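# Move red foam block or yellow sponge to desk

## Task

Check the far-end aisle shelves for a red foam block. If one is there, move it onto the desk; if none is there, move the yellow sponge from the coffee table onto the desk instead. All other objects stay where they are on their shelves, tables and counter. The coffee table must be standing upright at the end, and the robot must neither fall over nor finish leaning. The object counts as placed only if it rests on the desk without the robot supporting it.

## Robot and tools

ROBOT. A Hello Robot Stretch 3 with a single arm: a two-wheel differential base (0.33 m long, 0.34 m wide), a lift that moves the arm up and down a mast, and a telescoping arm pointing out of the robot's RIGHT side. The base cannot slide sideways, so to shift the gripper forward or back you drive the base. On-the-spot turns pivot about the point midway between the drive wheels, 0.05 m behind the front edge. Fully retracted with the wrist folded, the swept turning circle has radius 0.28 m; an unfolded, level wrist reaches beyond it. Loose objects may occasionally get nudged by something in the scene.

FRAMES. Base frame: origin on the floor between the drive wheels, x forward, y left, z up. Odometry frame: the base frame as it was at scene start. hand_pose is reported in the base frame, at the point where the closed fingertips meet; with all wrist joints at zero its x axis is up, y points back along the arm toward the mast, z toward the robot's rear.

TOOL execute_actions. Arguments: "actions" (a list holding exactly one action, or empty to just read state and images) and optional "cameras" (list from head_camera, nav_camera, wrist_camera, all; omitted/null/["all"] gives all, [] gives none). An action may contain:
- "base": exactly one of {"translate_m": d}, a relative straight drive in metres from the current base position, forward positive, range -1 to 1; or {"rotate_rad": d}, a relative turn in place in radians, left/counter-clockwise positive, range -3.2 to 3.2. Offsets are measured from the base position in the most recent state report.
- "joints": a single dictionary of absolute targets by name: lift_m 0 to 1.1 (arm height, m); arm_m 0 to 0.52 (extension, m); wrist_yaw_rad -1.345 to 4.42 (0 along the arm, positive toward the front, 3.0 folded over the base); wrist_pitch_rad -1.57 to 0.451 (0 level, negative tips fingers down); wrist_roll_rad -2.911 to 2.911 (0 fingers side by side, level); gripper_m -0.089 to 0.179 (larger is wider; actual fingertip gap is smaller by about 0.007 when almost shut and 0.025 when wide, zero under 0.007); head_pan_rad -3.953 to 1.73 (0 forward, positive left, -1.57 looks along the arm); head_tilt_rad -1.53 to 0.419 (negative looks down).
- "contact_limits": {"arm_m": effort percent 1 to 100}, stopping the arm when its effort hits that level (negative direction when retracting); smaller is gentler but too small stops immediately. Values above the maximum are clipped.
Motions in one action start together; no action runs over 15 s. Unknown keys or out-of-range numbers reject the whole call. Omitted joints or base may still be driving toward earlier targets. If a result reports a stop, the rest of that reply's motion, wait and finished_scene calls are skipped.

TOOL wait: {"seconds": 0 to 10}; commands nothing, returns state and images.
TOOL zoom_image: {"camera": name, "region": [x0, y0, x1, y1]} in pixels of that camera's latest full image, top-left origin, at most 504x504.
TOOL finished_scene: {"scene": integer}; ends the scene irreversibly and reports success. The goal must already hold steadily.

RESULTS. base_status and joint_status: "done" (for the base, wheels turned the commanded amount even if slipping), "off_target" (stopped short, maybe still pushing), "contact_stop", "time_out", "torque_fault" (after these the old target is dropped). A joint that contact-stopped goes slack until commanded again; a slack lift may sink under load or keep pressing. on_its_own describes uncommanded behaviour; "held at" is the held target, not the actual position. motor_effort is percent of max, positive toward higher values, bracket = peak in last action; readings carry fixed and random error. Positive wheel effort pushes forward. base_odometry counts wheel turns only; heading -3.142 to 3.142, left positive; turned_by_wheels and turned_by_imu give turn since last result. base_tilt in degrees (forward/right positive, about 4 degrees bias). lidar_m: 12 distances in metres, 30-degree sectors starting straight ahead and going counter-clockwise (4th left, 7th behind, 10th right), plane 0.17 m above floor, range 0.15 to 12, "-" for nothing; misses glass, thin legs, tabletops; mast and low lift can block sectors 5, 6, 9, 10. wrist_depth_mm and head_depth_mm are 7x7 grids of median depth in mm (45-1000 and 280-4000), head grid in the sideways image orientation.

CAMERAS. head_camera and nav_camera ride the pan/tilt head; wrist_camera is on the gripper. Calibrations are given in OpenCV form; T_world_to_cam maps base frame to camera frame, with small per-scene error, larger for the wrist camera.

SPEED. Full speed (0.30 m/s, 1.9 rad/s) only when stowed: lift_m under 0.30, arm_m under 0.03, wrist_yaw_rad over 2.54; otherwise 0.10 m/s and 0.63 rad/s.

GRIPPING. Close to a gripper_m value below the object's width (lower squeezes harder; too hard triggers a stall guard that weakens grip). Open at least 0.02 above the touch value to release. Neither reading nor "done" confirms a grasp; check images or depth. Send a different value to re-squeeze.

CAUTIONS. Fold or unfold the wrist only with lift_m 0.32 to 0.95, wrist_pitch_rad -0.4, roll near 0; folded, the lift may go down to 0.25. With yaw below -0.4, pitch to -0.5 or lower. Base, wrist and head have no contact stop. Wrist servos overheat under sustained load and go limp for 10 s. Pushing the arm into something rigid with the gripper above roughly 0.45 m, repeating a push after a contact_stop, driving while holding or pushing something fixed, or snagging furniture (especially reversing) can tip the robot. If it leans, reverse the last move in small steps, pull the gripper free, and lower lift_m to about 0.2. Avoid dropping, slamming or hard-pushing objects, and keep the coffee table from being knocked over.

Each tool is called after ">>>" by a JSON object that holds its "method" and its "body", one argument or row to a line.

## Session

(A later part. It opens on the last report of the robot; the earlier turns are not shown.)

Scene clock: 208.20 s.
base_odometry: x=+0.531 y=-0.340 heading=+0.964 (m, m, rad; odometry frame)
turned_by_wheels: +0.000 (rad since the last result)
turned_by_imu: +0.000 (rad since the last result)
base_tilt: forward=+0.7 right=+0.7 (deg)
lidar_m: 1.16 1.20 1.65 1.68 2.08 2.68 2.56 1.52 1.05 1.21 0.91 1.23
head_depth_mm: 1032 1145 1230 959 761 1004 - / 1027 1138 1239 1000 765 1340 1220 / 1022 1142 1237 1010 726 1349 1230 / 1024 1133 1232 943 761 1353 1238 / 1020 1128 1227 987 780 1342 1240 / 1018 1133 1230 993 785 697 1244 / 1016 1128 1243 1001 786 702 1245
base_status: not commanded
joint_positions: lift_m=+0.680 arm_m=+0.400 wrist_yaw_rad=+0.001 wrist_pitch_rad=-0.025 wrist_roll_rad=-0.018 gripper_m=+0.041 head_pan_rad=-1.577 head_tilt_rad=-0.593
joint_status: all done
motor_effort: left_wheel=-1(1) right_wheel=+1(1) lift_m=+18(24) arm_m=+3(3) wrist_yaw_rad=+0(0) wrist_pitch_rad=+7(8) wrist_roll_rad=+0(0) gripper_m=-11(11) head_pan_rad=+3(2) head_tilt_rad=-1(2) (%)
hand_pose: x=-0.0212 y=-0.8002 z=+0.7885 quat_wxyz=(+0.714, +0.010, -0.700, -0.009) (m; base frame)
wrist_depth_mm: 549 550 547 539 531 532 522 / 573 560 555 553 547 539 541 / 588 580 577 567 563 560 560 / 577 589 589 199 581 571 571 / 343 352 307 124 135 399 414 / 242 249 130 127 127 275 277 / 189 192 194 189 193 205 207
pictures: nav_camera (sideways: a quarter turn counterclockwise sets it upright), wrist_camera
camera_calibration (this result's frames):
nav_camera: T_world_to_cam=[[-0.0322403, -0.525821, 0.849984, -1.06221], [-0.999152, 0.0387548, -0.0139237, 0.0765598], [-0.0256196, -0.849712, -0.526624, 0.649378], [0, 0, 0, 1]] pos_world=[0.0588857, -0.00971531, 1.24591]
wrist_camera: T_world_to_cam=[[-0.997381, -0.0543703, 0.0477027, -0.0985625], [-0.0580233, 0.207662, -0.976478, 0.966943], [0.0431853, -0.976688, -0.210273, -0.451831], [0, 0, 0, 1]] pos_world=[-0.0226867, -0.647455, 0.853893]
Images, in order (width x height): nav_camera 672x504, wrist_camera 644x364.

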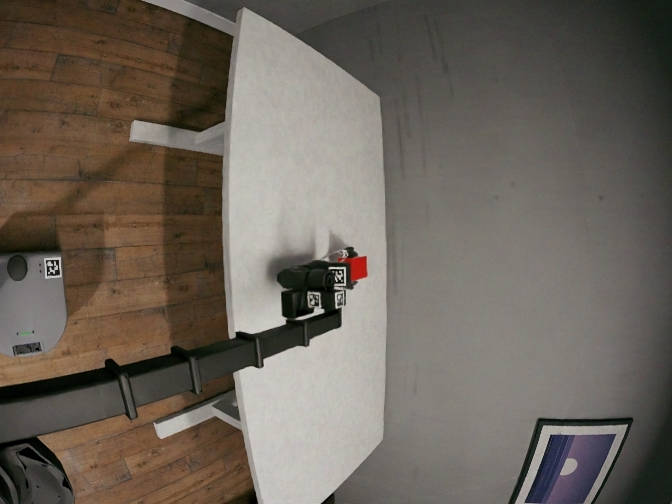

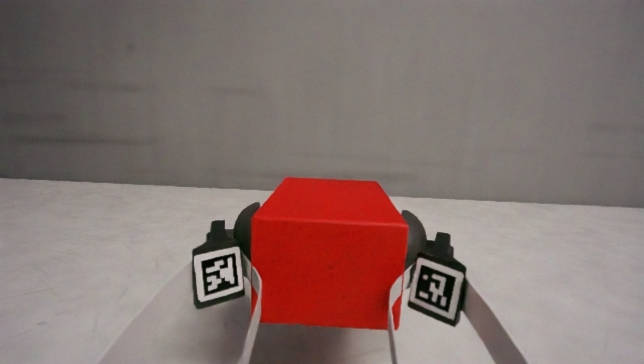

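>>> {"method": "execute_actions", "body": {
  "actions": [
    {"joints":{"lift_m":0.645}}
  ],
  "cameras": []
}}

>>> {"method": "execute_actions", "body": {
  "actions": [
    {"joints":{"gripper_m":0.15}}
  ],
  "cameras": []
}}

>>> {"method": "execute_actions", "body": {
  "actions": [
    {"joints":{"arm_m":0.2}}
  ],
  "cameras": ["wrist_camera"]
}}

Scene clock: 211.73 s.
base_odometry: x=+0.531 y=-0.340 heading=+0.964 (m, m, rad; odometry frame)
turned_by_wheels: +0.000 (rad since the last result)
turned_by_imu: +0.000 (rad since the last result)
base_tilt: forward=+0.7 right=+0.7 (deg)
lidar_m: 1.16 1.20 1.65 1.68 2.08 2.67 2.57 1.52 1.05 1.20 0.90 1.23
head_depth_mm: 1029 1146 1230 957 760 1006 - / 1024 1139 1238 969 788 1341 1224 / 1024 1138 1246 1010 726 1341 1231 / 1023 1131 1234 945 761 1357 1230 / 1022 1136 1238 988 777 1351 1240 / 1014 1133 1232 992 782 697 1246 / 1014 1128 1240 1002 786 700 1246
base_status: not commanded
joint_positions: lift_m=+0.650 arm_m=+0.400 wrist_yaw_rad=+0.001 wrist_pitch_rad=-0.001 wrist_roll_rad=-0.018 gripper_m=+0.041 head_pan_rad=-1.577 head_tilt_rad=-0.593
joint_status: lift_m contact_stop (moved -0.031 of -0.035)
on_its_own: lift_m is slack since a contact_stop, until your next command for it (your +0.645 is given up)
motor_effort: left_wheel=-1(1) right_wheel=+2(2) lift_m=+24(22) arm_m=+4(4) wrist_yaw_rad=+1(0) wrist_pitch_rad=+0(7) wrist_roll_rad=+0(1) gripper_m=-11(11) head_pan_rad=+2(3) head_tilt_rad=-2(2) (%)
hand_pose: x=-0.0212 y=-0.8009 z=+0.7642 quat_wxyz=(+0.714, +0.001, -0.700, +0.000) (m; base frame)
wrist_depth_mm: 554 554 549 548 537 531 531 / 574 563 565 554 554 546 543 / 588 584 579 570 564 561 560 / 520 545 585 199 573 580 566 / 293 301 258 125 135 345 359 / 204 207 130 127 126 230 232 / 155 159 160 155 159 170 172
pictures: none
No camera images: the call's "cameras" was empty. Leave "cameras" out to get every camera's image.

not run: a stop came earlier in this reply.

not run: a stop came earlier in this reply.

>>> {"method": "execute_actions", "body": {
  "actions": [
    {"joints":{"gripper_m":0.15,"lift_m":0.655}}
  ],
  "cameras": []
}}

>>> {"method": "execute_actions", "body": {
  "actions": [
    {"joints":{"arm_m":0.15}}
  ],
  "cameras": ["wrist_camera"]
}}

>>> {"method": "finished_scene", "body": {
  "scene": 1
}}

Scene clock: 215.90 s.
base_odometry: x=+0.531 y=-0.340 heading=+0.964 (m, m, rad; odometry frame)
turned_by_wheels: +0.000 (rad since the last result)
turned_by_imu: +0.000 (rad since the last result)
base_tilt: forward=+0.8 right=+0.7 (deg)
lidar_m: 1.16 1.20 1.65 1.68 2.08 2.68 2.57 1.52 1.05 1.20 0.90 1.23
head_depth_mm: 1027 1146 1232 959 759 1006 - / 1027 1147 1241 968 774 1337 1219 / 1026 1138 1234 1011 722 1346 1233 / 1025 1138 1236 979 762 1347 1241 / 1019 1136 1230 991 775 1354 1244 / 1016 1129 1227 992 780 697 1243 / 1020 1126 1238 1000 785 701 1244
base_status: not commanded
joint_positions: lift_m=+0.655 arm_m=+0.400 wrist_yaw_rad=+0.001 wrist_pitch_rad=-0.019 wrist_roll_rad=-0.018 gripper_m=+0.150 head_pan_rad=-1.577 head_tilt_rad=-0.593
joint_status: all done
motor_effort: left_wheel=+0(1) right_wheel=+1(2) lift_m=+29(28) arm_m=+3(3) wrist_yaw_rad=+0(0) wrist_pitch_rad=+6(6) wrist_roll_rad=+0(0) gripper_m=+0(81) head_pan_rad=+3(3) head_tilt_rad=-2(3) (%)
hand_pose: x=-0.0212 y=-0.8004 z=+0.7645 quat_wxyz=(+0.714, +0.007, -0.701, -0.007) (m; base frame)
wrist_depth_mm: 553 547 542 537 530 530 525 / 573 561 559 552 554 542 541 / 593 585 581 577 568 555 556 / 476 499 533 567 577 572 565 / 281 315 298 178 320 361 341 / 211 - 204 131 193 - 227 / 148 156 158 134 151 160 170
pictures: none
No camera images: the call's "cameras" was empty. Leave "cameras" out to get every camera's image.

Scene clock: 218.97 s.
base_odometry: x=+0.531 y=-0.340 heading=+0.964 (m, m, rad; odometry frame)
turned_by_wheels: +0.000 (rad since the last result)
turned_by_imu: +0.000 (rad since the last result)
base_tilt: forward=+0.7 right=+0.8 (deg)
lidar_m: 1.16 1.20 1.65 1.68 2.09 2.68 2.57 1.52 1.05 1.20 0.91 1.23
head_depth_mm: 1031 1144 1237 956 762 682 - / 1033 1141 1239 966 764 666 - / 1025 1137 1237 970 769 - 1181 / 1025 1137 1244 943 774 1349 1230 / 1021 1132 1237 987 778 1357 1244 / 1019 1130 1231 997 781 699 1249 / 1016 1130 1248 997 787 700 1245
base_status: not commanded
joint_positions: lift_m=+0.655 arm_m=+0.150 wrist_yaw_rad=+0.001 wrist_pitch_rad=-0.019 wrist_roll_rad=-0.018 gripper_m=+0.150 head_pan_rad=-1.577 head_tilt_rad=-0.593
joint_status: all done
motor_effort: left_wheel=-1(0) right_wheel=+1(1) lift_m=+30(30) arm_m=-4(4) wrist_yaw_rad=+1(0) wrist_pitch_rad=+5(6) wrist_roll_rad=+0(0) gripper_m=+0(1) head_pan_rad=+2(3) head_tilt_rad=-2(1) (%)
hand_pose: x=-0.0212 y=-0.5510 z=+0.7645 quat_wxyz=(+0.714, +0.007, -0.701, -0.007) (m; base frame)
wrist_depth_mm: 802 792 783 781 773 761 755 / 834 824 813 795 806 802 780 / 845 834 841 836 820 819 814 / 487 513 540 423 609 641 697 / 285 321 301 313 321 364 346 / 212 - 210 214 219 - 230 / 149 157 160 163 166 161 172
pictures: wrist_camera
camera_calibration (this result's frames):
wrist_camera: T_world_to_cam=[[-0.997403, -0.0538084, 0.0478676, -0.0837519], [-0.0578147, 0.201914, -0.977695, 0.889458], [0.0429431, -0.977924, -0.204501, -0.21857], [0, 0, 0, 1]] pos_world=[-0.0227245, -0.397846, 0.828931]
Images, in order (width x height): wrist_camera 644x364.

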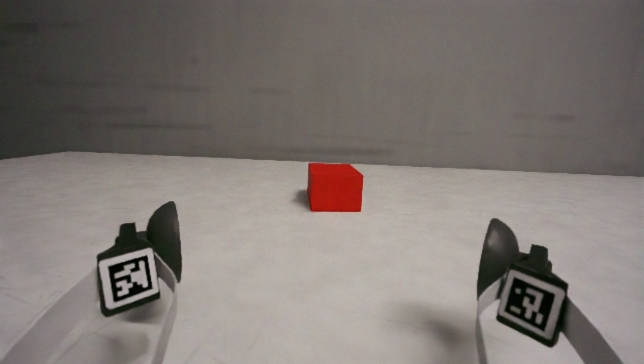

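The scene is finished: the task was done.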